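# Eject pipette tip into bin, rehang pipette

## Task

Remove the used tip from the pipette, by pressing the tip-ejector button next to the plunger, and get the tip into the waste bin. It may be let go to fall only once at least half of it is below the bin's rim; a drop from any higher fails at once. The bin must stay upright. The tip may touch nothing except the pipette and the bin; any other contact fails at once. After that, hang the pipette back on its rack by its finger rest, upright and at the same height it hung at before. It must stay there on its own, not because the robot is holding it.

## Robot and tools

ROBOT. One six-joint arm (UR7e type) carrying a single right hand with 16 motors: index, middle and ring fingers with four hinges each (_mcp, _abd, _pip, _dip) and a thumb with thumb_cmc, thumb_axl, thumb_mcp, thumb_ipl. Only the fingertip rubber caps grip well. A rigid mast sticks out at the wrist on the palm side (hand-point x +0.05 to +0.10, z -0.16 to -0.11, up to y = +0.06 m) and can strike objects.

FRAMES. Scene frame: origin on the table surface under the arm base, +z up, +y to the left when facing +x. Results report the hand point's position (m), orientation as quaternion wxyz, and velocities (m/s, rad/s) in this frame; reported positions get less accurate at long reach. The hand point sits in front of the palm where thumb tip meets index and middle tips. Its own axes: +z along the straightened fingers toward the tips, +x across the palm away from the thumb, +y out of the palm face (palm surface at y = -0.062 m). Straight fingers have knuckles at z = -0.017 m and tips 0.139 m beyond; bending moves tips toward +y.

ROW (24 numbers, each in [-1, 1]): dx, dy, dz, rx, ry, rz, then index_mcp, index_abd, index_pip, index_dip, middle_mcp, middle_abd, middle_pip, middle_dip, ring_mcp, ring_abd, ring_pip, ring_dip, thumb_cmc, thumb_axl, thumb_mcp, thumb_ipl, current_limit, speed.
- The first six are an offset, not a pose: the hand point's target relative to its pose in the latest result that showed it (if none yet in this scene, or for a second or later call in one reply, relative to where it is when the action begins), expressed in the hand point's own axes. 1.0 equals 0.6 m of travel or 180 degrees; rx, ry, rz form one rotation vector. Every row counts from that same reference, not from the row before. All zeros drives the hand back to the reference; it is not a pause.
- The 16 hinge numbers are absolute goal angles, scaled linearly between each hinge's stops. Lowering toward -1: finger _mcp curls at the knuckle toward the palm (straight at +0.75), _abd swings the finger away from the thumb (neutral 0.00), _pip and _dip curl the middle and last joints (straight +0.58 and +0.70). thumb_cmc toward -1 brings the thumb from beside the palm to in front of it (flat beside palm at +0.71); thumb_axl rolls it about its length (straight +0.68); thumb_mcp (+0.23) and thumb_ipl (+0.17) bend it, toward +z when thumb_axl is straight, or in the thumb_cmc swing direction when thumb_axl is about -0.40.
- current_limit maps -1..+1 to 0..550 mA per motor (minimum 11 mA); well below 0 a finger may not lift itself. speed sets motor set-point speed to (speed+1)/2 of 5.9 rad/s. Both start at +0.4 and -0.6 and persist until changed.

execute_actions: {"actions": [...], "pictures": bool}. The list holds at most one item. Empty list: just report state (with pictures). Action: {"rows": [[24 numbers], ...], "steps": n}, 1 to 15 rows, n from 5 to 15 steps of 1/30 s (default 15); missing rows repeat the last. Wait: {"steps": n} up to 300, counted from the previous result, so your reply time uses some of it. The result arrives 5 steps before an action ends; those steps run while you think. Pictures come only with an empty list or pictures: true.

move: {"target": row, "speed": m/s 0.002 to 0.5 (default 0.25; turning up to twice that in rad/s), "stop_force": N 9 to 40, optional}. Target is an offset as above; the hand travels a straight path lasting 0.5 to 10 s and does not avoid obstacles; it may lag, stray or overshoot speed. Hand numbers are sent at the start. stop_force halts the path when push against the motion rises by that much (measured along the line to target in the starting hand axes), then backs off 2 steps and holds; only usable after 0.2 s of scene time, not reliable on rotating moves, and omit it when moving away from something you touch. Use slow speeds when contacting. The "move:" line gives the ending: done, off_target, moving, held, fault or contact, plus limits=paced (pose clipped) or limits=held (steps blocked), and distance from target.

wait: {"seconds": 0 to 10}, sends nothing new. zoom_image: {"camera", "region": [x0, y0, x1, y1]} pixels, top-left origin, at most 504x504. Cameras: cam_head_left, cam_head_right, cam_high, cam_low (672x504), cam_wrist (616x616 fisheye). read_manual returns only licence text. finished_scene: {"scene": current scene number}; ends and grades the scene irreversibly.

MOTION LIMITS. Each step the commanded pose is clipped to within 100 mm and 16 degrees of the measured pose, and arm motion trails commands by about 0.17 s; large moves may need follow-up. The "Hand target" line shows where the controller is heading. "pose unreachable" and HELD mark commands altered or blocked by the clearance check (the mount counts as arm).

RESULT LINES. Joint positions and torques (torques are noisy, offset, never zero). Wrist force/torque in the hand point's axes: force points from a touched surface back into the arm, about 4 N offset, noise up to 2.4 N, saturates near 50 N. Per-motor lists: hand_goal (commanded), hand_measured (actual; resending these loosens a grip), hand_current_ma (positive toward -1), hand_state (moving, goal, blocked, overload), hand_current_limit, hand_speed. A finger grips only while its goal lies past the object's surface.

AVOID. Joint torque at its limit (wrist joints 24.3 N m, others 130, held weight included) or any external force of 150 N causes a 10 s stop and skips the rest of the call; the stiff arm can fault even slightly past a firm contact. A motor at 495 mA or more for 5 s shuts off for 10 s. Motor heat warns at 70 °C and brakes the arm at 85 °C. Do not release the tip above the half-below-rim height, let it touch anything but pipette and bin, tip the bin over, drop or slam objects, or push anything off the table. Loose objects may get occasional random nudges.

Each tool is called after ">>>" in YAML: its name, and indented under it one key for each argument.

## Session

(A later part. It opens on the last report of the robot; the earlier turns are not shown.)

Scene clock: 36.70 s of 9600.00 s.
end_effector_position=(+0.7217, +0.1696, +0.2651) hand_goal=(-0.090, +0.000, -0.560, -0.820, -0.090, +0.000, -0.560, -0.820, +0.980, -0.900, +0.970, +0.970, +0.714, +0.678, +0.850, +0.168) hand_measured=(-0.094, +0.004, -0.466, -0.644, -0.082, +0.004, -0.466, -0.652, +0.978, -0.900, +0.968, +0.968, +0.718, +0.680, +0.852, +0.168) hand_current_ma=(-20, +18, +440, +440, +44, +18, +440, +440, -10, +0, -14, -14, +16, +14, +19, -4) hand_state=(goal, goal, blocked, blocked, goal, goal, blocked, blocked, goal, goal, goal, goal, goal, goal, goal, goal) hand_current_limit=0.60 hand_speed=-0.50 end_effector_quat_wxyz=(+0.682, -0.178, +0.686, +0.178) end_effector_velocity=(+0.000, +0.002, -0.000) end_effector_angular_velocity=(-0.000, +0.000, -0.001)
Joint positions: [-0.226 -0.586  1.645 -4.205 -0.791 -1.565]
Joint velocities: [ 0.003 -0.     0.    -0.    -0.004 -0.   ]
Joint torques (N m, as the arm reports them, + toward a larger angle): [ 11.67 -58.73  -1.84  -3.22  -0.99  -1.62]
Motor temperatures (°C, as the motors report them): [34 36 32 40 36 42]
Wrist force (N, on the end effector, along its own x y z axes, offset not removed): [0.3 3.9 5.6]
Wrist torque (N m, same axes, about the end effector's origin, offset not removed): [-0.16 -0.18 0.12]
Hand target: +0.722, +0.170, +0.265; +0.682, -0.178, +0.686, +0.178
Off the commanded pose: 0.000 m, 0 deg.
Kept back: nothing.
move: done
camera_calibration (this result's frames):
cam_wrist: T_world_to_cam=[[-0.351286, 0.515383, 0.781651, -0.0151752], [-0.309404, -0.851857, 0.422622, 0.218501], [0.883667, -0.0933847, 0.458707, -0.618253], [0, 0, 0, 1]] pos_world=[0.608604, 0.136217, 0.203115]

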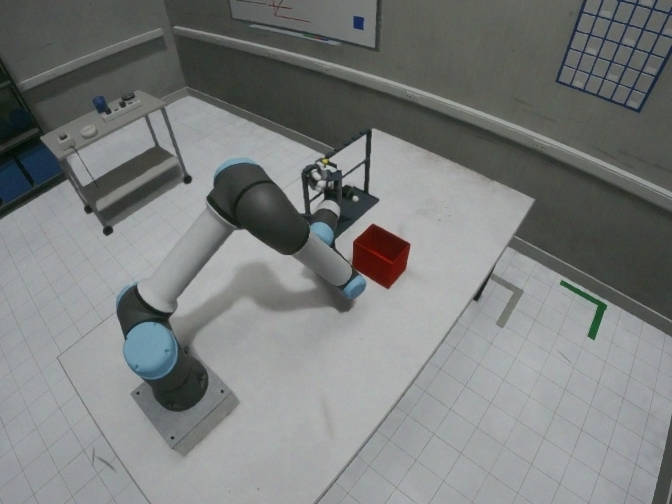

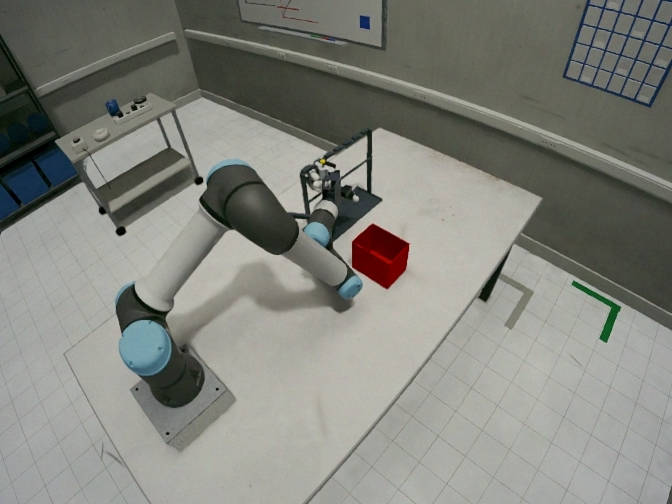

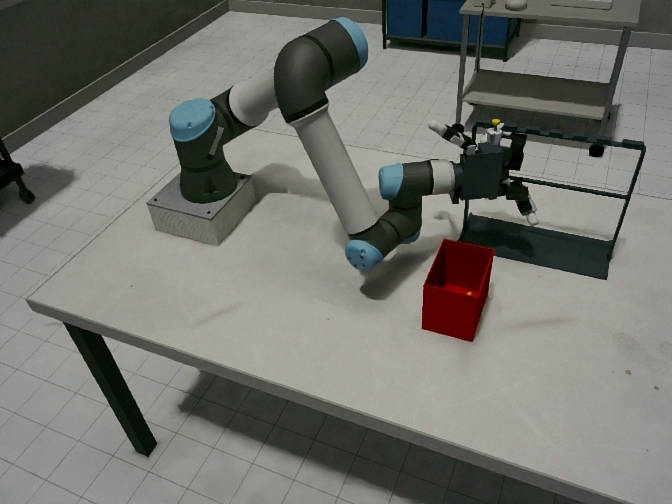

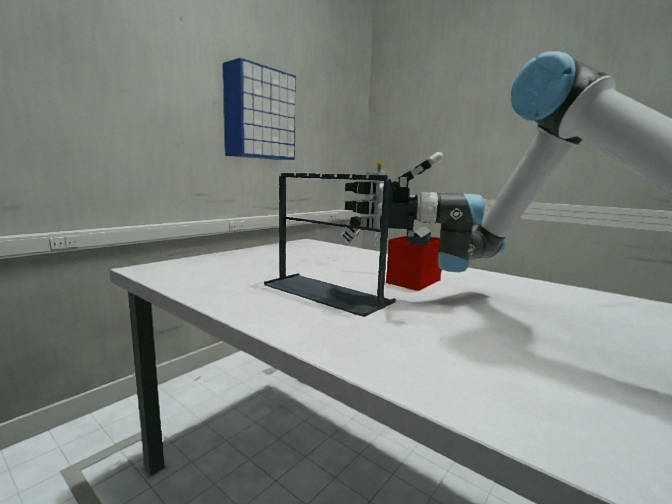

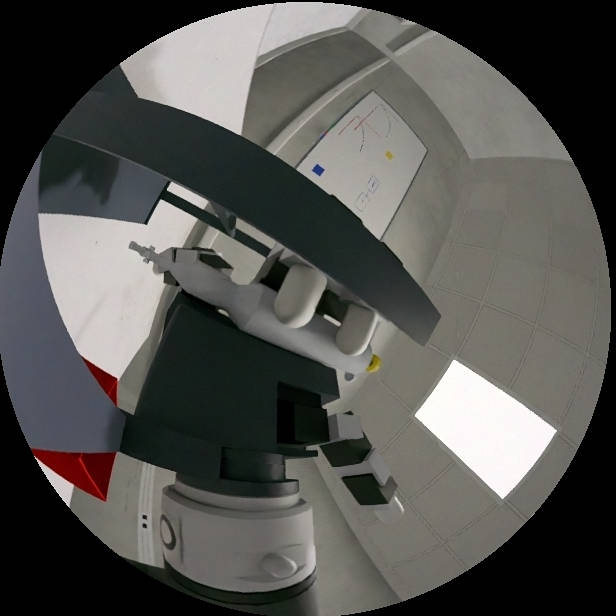

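>>> move:
  target: [0,0.0032,-0.0058,0,0,0,-0.09,0,-0.56,-0.82,-0.09,0,-0.56,-0.82,0.98,-0.9,0.97,0.97,0.714,0.678,0.85,0.168,0.6,-0.5]
  speed: 0.01

>>> move:
  target: [0,0.0175,0.0097,0,0,0,-0.09,0,-0.56,-0.82,-0.09,0,-0.56,-0.82,0.98,-0.9,0.97,0.97,0.714,0.678,0.85,0.168,0.6,-0.5]
  speed: 0.012

>>> zoom_image:
  camera: "cam_high"
  region: [475, 112, 525, 145]

>>> zoom_image:
  camera: "cam_low"
  region: [352, 160, 392, 186]

>>> zoom_image:
  camera: "cam_head_right"
  region: [298, 150, 343, 185]

Scene clock: 39.87 s of 9600.00 s.
end_effector_position=(+0.7179, +0.1696, +0.2651) hand_goal=(-0.090, +0.000, -0.560, -0.820, -0.090, +0.000, -0.560, -0.820, +0.980, -0.900, +0.970, +0.970, +0.714, +0.678, +0.850, +0.168) hand_measured=(-0.094, +0.004, -0.466, -0.644, -0.082, +0.004, -0.466, -0.652, +0.978, -0.900, +0.968, +0.968, +0.718, +0.680, +0.852, +0.168) hand_current_ma=(-20, +18, +440, +440, +44, +18, +440, +440, -10, +0, -14, -14, +16, +14, +19, -4) hand_state=(goal, goal, blocked, blocked, goal, goal, blocked, blocked, goal, goal, goal, goal, goal, goal, goal, goal) hand_current_limit=0.60 hand_speed=-0.50 end_effector_quat_wxyz=(+0.682, -0.178, +0.686, +0.178) end_effector_velocity=(-0.002, +0.000, -0.000) end_effector_angular_velocity=(-0.000, -0.000, +0.000)
Joint positions: [-0.228 -0.59   1.658 -4.213 -0.789 -1.565]
Joint velocities: [-0.001 -0.002  0.006 -0.004  0.001  0.   ]
Joint torques (N m, as the arm reports them, + toward a larger angle): [-12.1  -59.05  -0.05  -3.21   1.46  -0.86]
Motor temperatures (°C, as the motors report them): [34 36 32 40 36 42]
Wrist force (N, on the end effector, along its own x y z axes, offset not removed): [-4.5 -0.4 1.1]
Wrist torque (N m, same axes, about the end effector's origin, offset not removed): [-0.07 0.81 -0.70]
Hand target: +0.718, +0.170, +0.265; +0.682, -0.178, +0.686, +0.178
Off the commanded pose: 0.000 m, 0 deg.
Kept back: nothing.
move: done
camera_calibration (this result's frames):
cam_wrist: T_world_to_cam=[[-0.351298, 0.515389, 0.781642, -0.0165258], [-0.309398, -0.851855, 0.42263, 0.217297], [0.883664, -0.09337, 0.458715, -0.614876], [0, 0, 0, 1]] pos_world=[0.60477, 0.136212, 0.203134]

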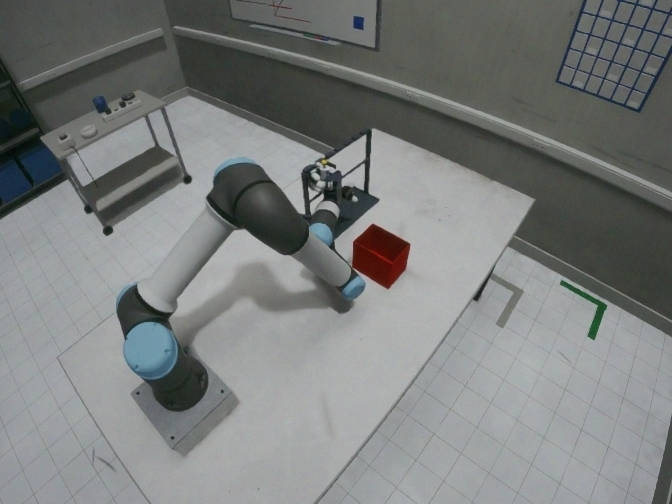

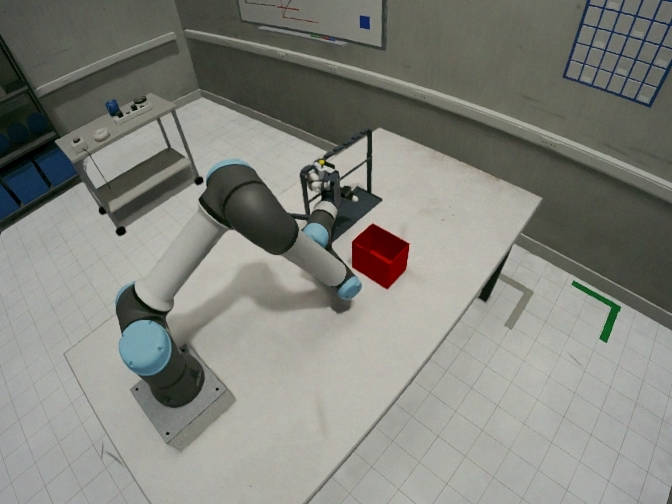

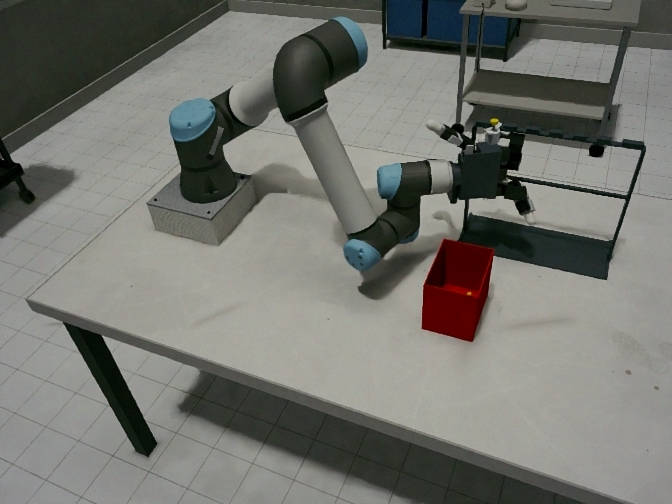

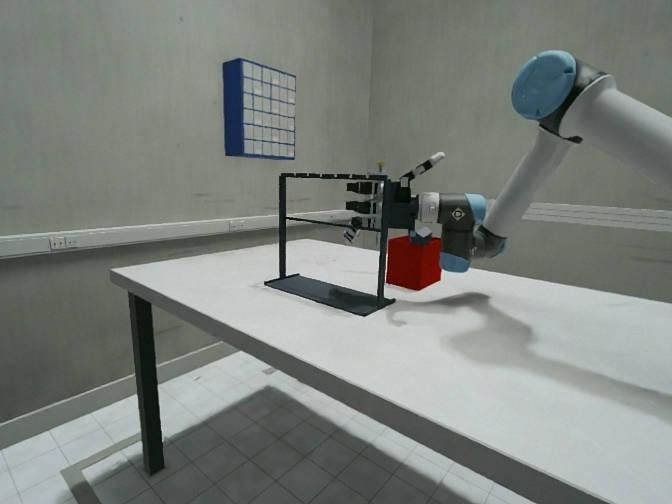

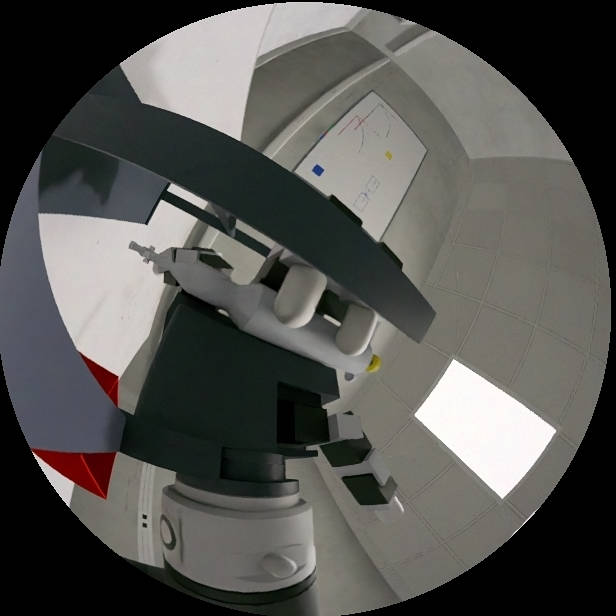

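Scene clock: 41.10 s of 9600.00 s.
end_effector_position=(+0.7178, +0.1814, +0.2651) hand_goal=(-0.090, +0.000, -0.560, -0.820, -0.090, +0.000, -0.560, -0.820, +0.980, -0.900, +0.970, +0.970, +0.714, +0.678, +0.850, +0.168) hand_measured=(-0.094, +0.004, -0.466, -0.644, -0.082, +0.004, -0.466, -0.652, +0.978, -0.900, +0.968, +0.968, +0.718, +0.680, +0.852, +0.168) hand_current_ma=(-20, +18, +440, +440, +44, +18, +440, +440, -10, +0, -14, -14, +16, +14, +19, -4) hand_state=(goal, goal, blocked, blocked, goal, goal, blocked, blocked, goal, goal, goal, goal, goal, goal, goal, goal) hand_current_limit=0.60 hand_speed=-0.50 end_effector_quat_wxyz=(+0.682, -0.178, +0.686, +0.178) end_effector_velocity=(+0.000, +0.002, -0.000) end_effector_angular_velocity=(-0.000, +0.000, -0.001)
Joint positions: [-0.207 -0.591  1.659 -4.214 -0.81  -1.565]
Joint velocities: [ 0.004  0.     0.     0.    -0.005 -0.   ]
Joint torques (N m, as the arm reports them, + toward a larger angle): [ 11.95 -58.21  -1.84  -3.18  -1.4   -1.64]
Motor temperatures (°C, as the motors report them): [34 36 32 40 36 42]
Wrist force (N, on the end effector, along its own x y z axes, offset not removed): [2.3 -2.0 0.1]
Wrist torque (N m, same axes, about the end effector's origin, offset not removed): [-0.27 -0.37 -0.04]
Hand target: +0.718, +0.182, +0.265; +0.682, -0.178, +0.686, +0.178
Off the commanded pose: 0.000 m, 0 deg.
Kept back: nothing.
move: done
camera_calibration (this result's frames):
cam_wrist: T_world_to_cam=[[-0.351293, 0.515419, 0.781624, -0.0225989], [-0.309386, -0.851839, 0.42267, 0.227329], [0.88367, -0.0933425, 0.458709, -0.613741], [0, 0, 0, 1]] pos_world=[0.604739, 0.148007, 0.203107]

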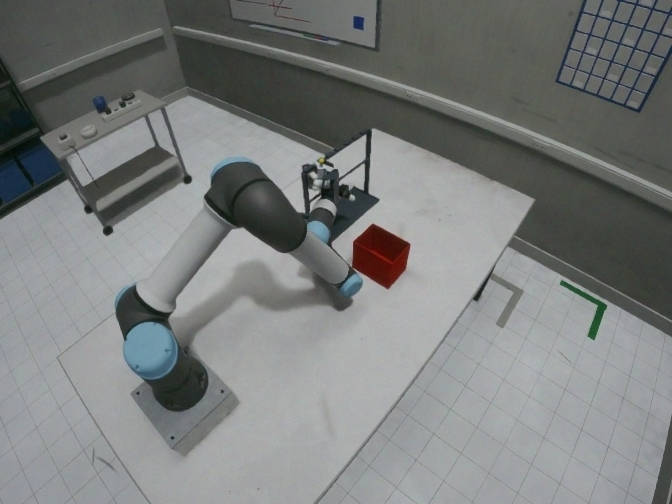

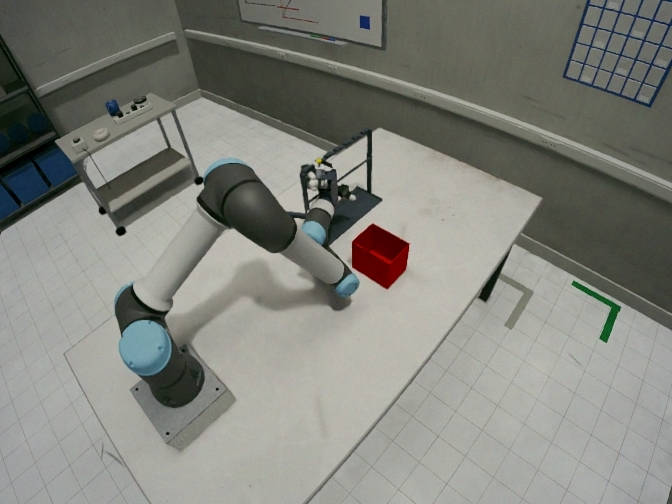

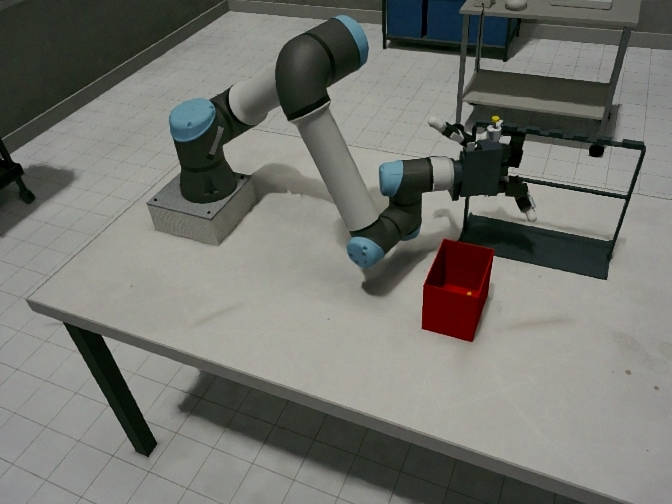

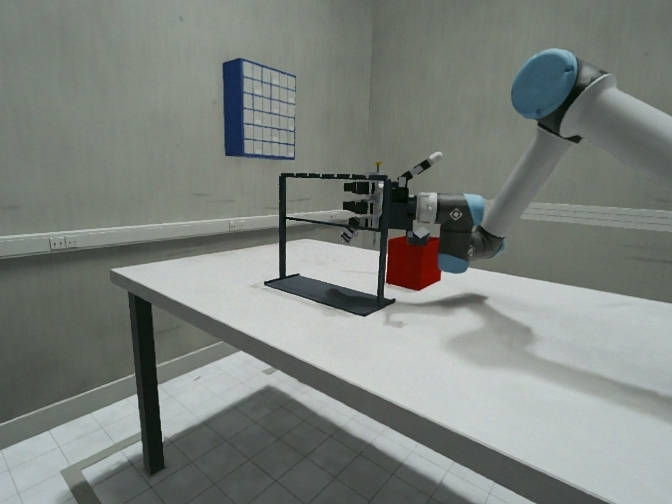

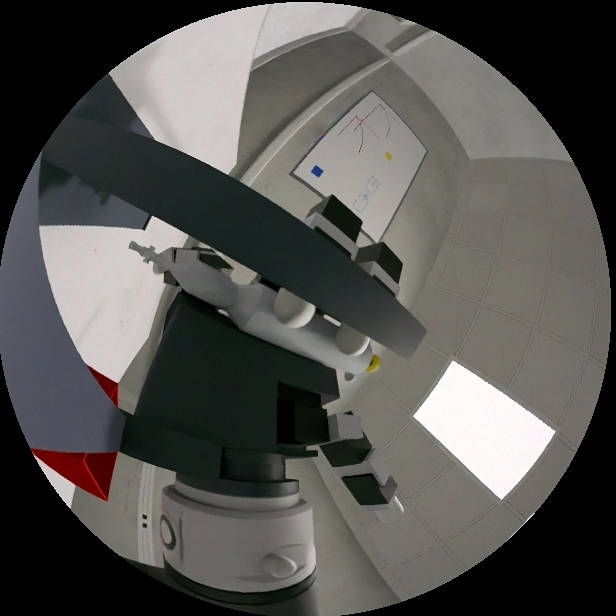

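Region (475, 112, 525, 145) of cam_high's 672x504 image, scaled by 10.080, with more detail than that image has; it fills the top 333 rows of this view, and the rest is white.

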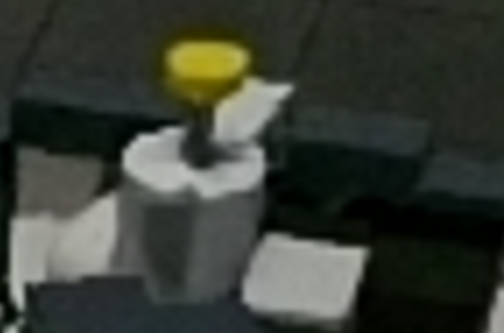

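Region (352, 160, 392, 186) of cam_low's 672x504 image, scaled by 12.600, with more detail than that image has; it fills the top 328 rows of this view, and the rest is white.

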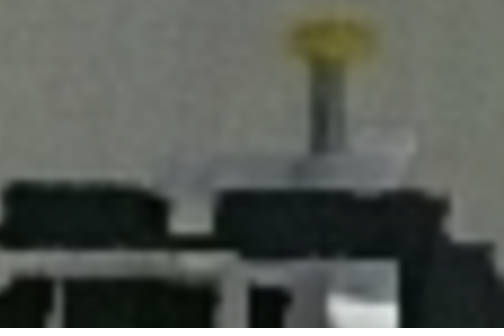

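Region (298, 150, 343, 185) of cam_head_right's 672x504 image, scaled by 11.200, with more detail than that image has.

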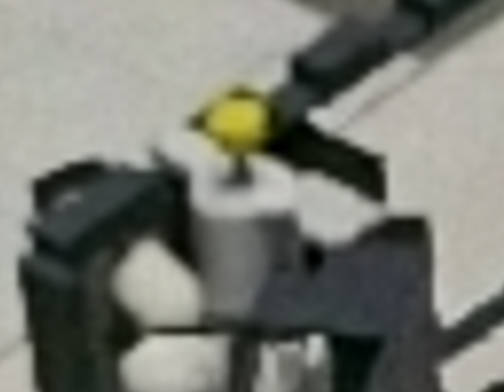

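>>> move:
  target: [0,0.0131,0.0073,0,0,0,-0.09,0,-0.56,-0.82,-0.09,0,-0.56,-0.82,0.98,-0.9,0.97,0.97,0.714,0.678,0.85,0.168,0.6,-0.5]
  speed: 0.01

>>> zoom_image:
  camera: "cam_high"
  region: [475, 112, 525, 145]

>>> zoom_image:
  camera: "cam_low"
  region: [352, 160, 392, 186]

>>> zoom_image:
  camera: "cam_head_right"
  region: [298, 150, 343, 185]

Scene clock: 42.47 s of 9600.00 s.
end_effector_position=(+0.7178, +0.1902, +0.2651) hand_goal=(-0.090, +0.000, -0.560, -0.820, -0.090, +0.000, -0.560, -0.820, +0.980, -0.900, +0.970, +0.970, +0.714, +0.678, +0.850, +0.168) hand_measured=(-0.094, +0.004, -0.466, -0.644, -0.082, +0.004, -0.466, -0.652, +0.978, -0.900, +0.968, +0.968, +0.718, +0.680, +0.852, +0.168) hand_current_ma=(-20, +18, +440, +440, +44, +18, +440, +440, -10, +0, -14, -14, +16, +14, +19, -4) hand_state=(goal, goal, blocked, blocked, goal, goal, blocked, blocked, goal, goal, goal, goal, goal, goal, goal, goal) hand_current_limit=0.60 hand_speed=-0.50 end_effector_quat_wxyz=(+0.682, -0.178, +0.686, +0.178) end_effector_velocity=(+0.000, +0.001, +0.001) end_effector_angular_velocity=(-0.001, -0.003, -0.002)
Joint positions: [-0.191 -0.591  1.659 -4.214 -0.826 -1.565]
Joint velocities: [ 0.003 -0.    -0.001 -0.002 -0.005 -0.   ]
Joint torques (N m, as the arm reports them, + toward a larger angle): [ 11.8  -58.31  -2.73  -0.12  -1.51  -1.7 ]
Motor temperatures (°C, as the motors report them): [34 36 32 40 36 42]
Wrist force (N, on the end effector, along its own x y z axes, offset not removed): [1.4 0.4 1.1]
Wrist torque (N m, same axes, about the end effector's origin, offset not removed): [0.11 -0.14 0.03]
Hand target: +0.718, +0.190, +0.265; +0.682, -0.178, +0.686, +0.178
Off the commanded pose: 0.000 m, 0 deg.
Kept back: nothing.
move: done
camera_calibration (this result's frames):
cam_wrist: T_world_to_cam=[[-0.351334, 0.515453, 0.781583, -0.0271063], [-0.3094, -0.851822, 0.422695, 0.234852], [0.883649, -0.0933149, 0.458756, -0.612895], [0, 0, 0, 1]] pos_world=[0.604724, 0.156832, 0.203084]

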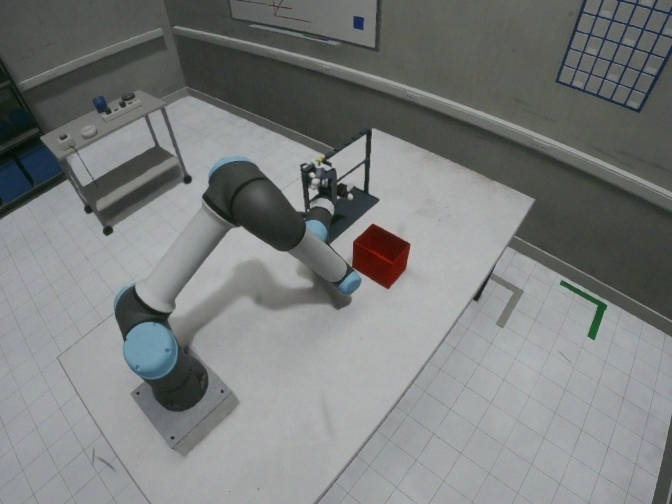

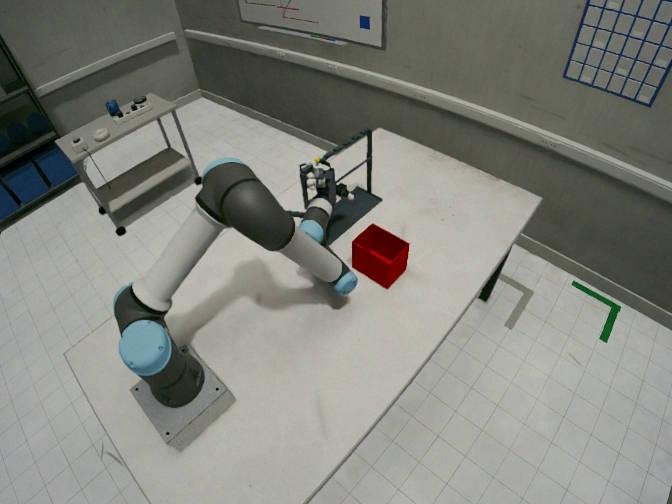

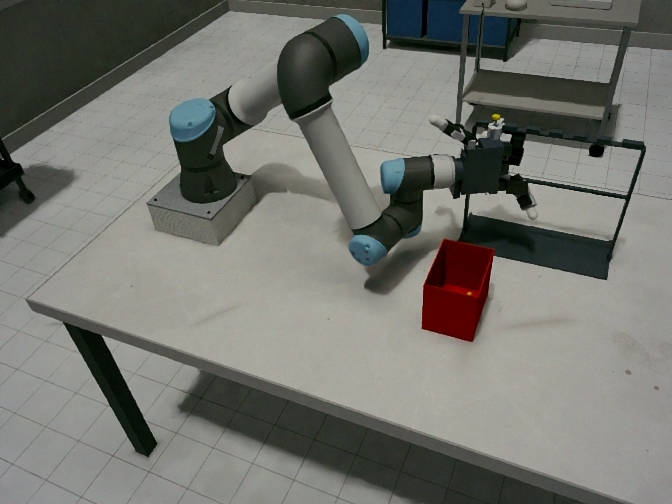

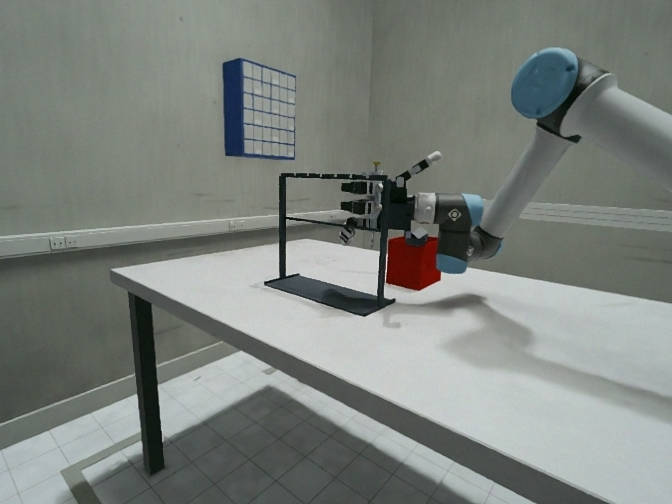

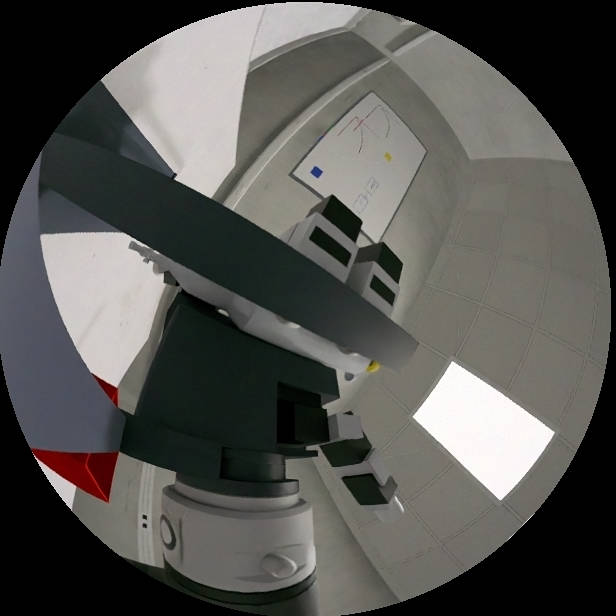

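Region (475, 112, 525, 145) of cam_high's 672x504 image, scaled by 10.080, with more detail than that image has; it fills the top 333 rows of this view, and the rest is white.

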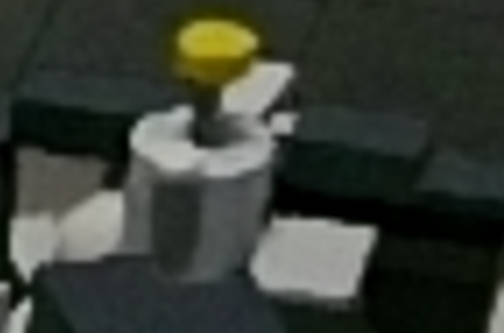

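Region (352, 160, 392, 186) of cam_low's 672x504 image, scaled by 12.600, with more detail than that image has; it fills the top 328 rows of this view, and the rest is white.

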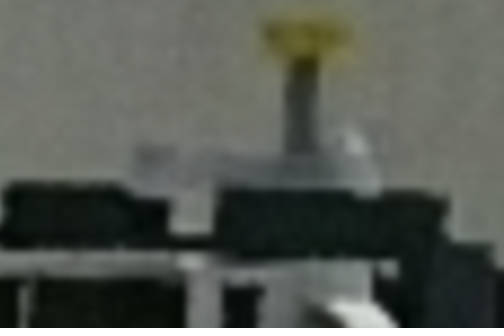

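Region (298, 150, 343, 185) of cam_head_right's 672x504 image, scaled by 11.200, with more detail than that image has.

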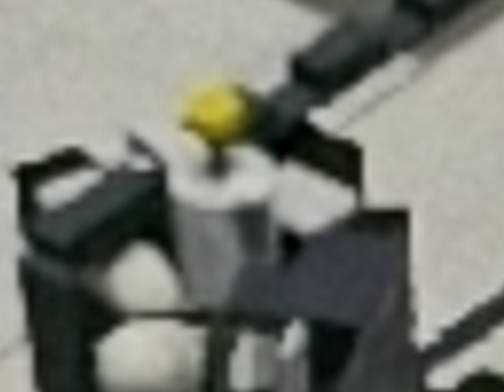

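>>> move:
  target: [0.0135,0,0,0,0,0,-0.09,0,-0.56,-0.82,-0.09,0,-0.56,-0.82,0.98,-0.9,0.97,0.97,0.714,0.678,0.85,0.168,0.6,-0.5]
  speed: 0.008

>>> zoom_image:
  camera: "cam_low"
  region: [352, 160, 392, 186]

>>> zoom_image:
  camera: "cam_high"
  region: [475, 112, 525, 145]

Scene clock: 44.07 s of 9600.00 s.
end_effector_position=(+0.7178, +0.1902, +0.2571) hand_goal=(-0.090, +0.000, -0.560, -0.820, -0.090, +0.000, -0.560, -0.820, +0.980, -0.900, +0.970, +0.970, +0.714, +0.678, +0.850, +0.168) hand_measured=(-0.094, -0.008, -0.468, -0.644, -0.074, -0.012, -0.466, -0.652, +0.978, -0.900, +0.968, +0.968, +0.718, +0.680, +0.852, +0.168) hand_current_ma=(-25, -34, +440, +440, +84, -52, +440, +440, -10, +0, -14, -14, +16, +14, +19, -4) hand_state=(goal, goal, blocked, blocked, goal, goal, blocked, blocked, goal, goal, goal, goal, goal, goal, goal, goal) hand_current_limit=0.60 hand_speed=-0.50 end_effector_quat_wxyz=(+0.682, -0.178, +0.686, +0.178) end_effector_velocity=(+0.001, -0.000, -0.001) end_effector_angular_velocity=(+0.001, +0.002, -0.002)
Joint positions: [-0.191 -0.574  1.654 -4.225 -0.826 -1.565]
Joint velocities: [ 0.     0.002 -0.     0.001 -0.002  0.   ]
Joint torques (N m, as the arm reports them, + toward a larger angle): [-14.29 -35.46 -14.98  -2.03   0.87  -1.41]
Motor temperatures (°C, as the motors report them): [34 36 32 40 36 42]
Wrist force (N, on the end effector, along its own x y z axes, offset not removed): [-9.6 1.3 4.9]
Wrist torque (N m, same axes, about the end effector's origin, offset not removed): [-0.51 0.25 -0.71]
Hand target: +0.718, +0.190, +0.257; +0.682, -0.178, +0.686, +0.178
Off the commanded pose: 0.000 m, 0 deg.
Kept back: nothing.
move: done
camera_calibration (this result's frames):
cam_wrist: T_world_to_cam=[[-0.351377, 0.515463, 0.781558, -0.0208069], [-0.309396, -0.85182, 0.422703, 0.238226], [0.883634, -0.0932832, 0.458792, -0.609182], [0, 0, 0, 1]] pos_world=[0.604689, 0.156824, 0.195051]

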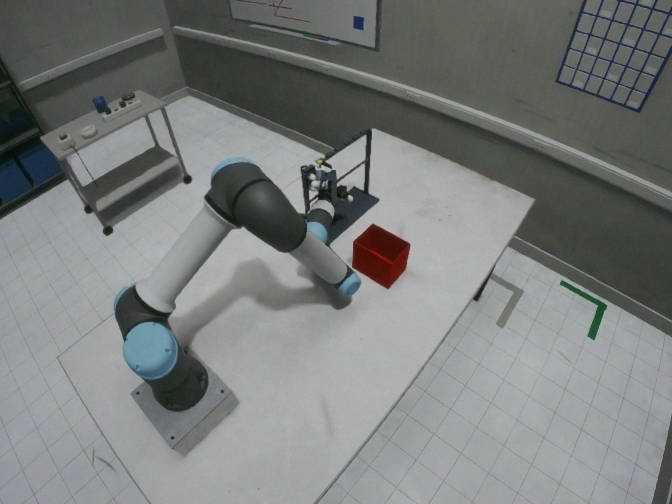

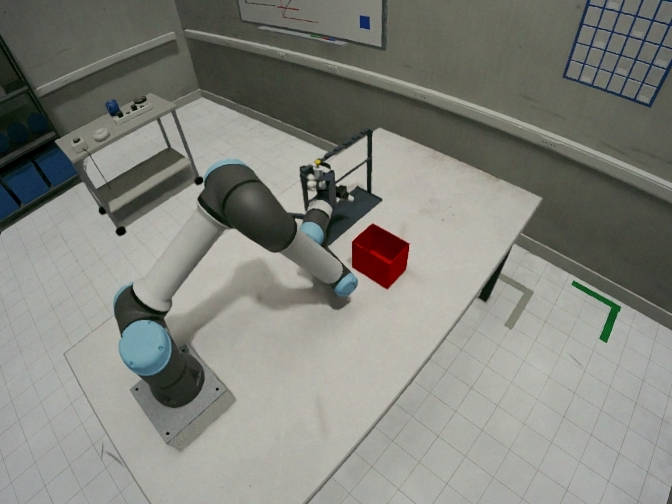

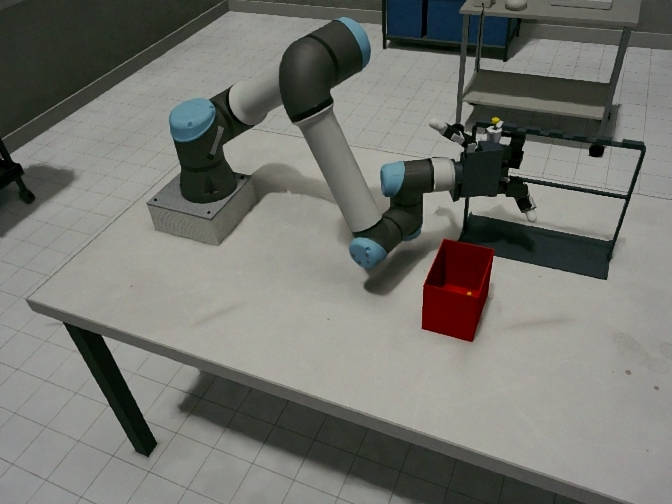

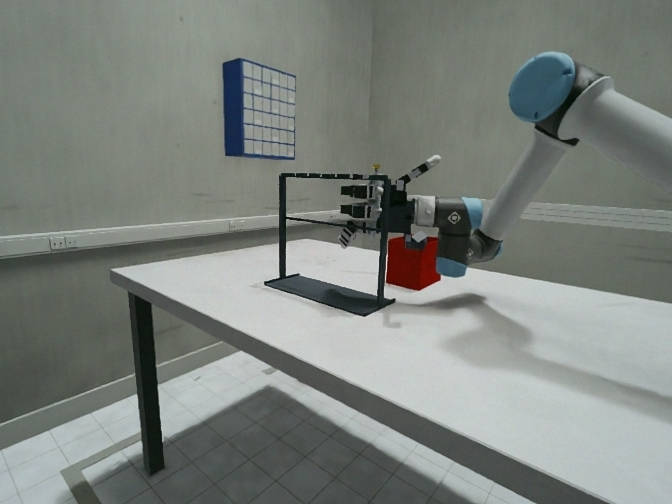

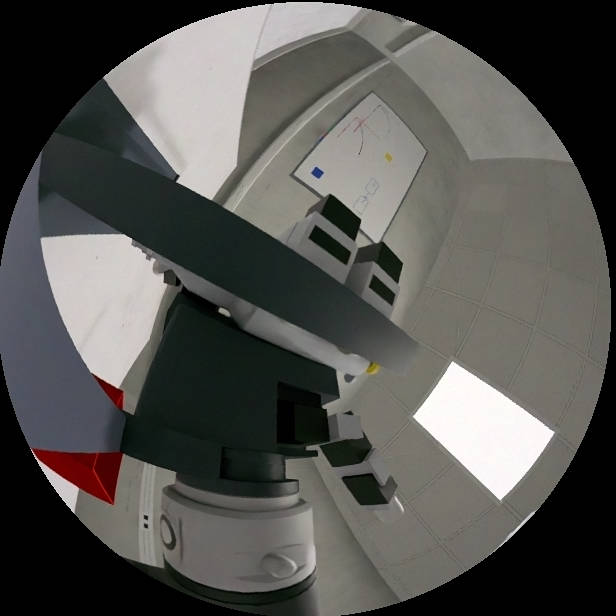

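Region (352, 160, 392, 186) of cam_low's 672x504 image, scaled by 12.600, with more detail than that image has; it fills the top 328 rows of this view, and the rest is white.

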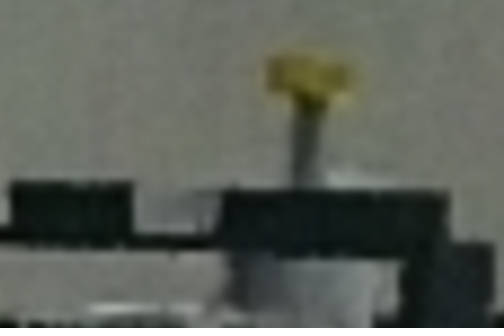

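Region (475, 112, 525, 145) of cam_high's 672x504 image, scaled by 10.080, with more detail than that image has; it fills the top 333 rows of this view, and the rest is white.

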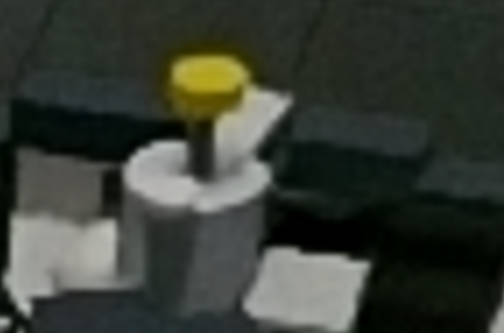

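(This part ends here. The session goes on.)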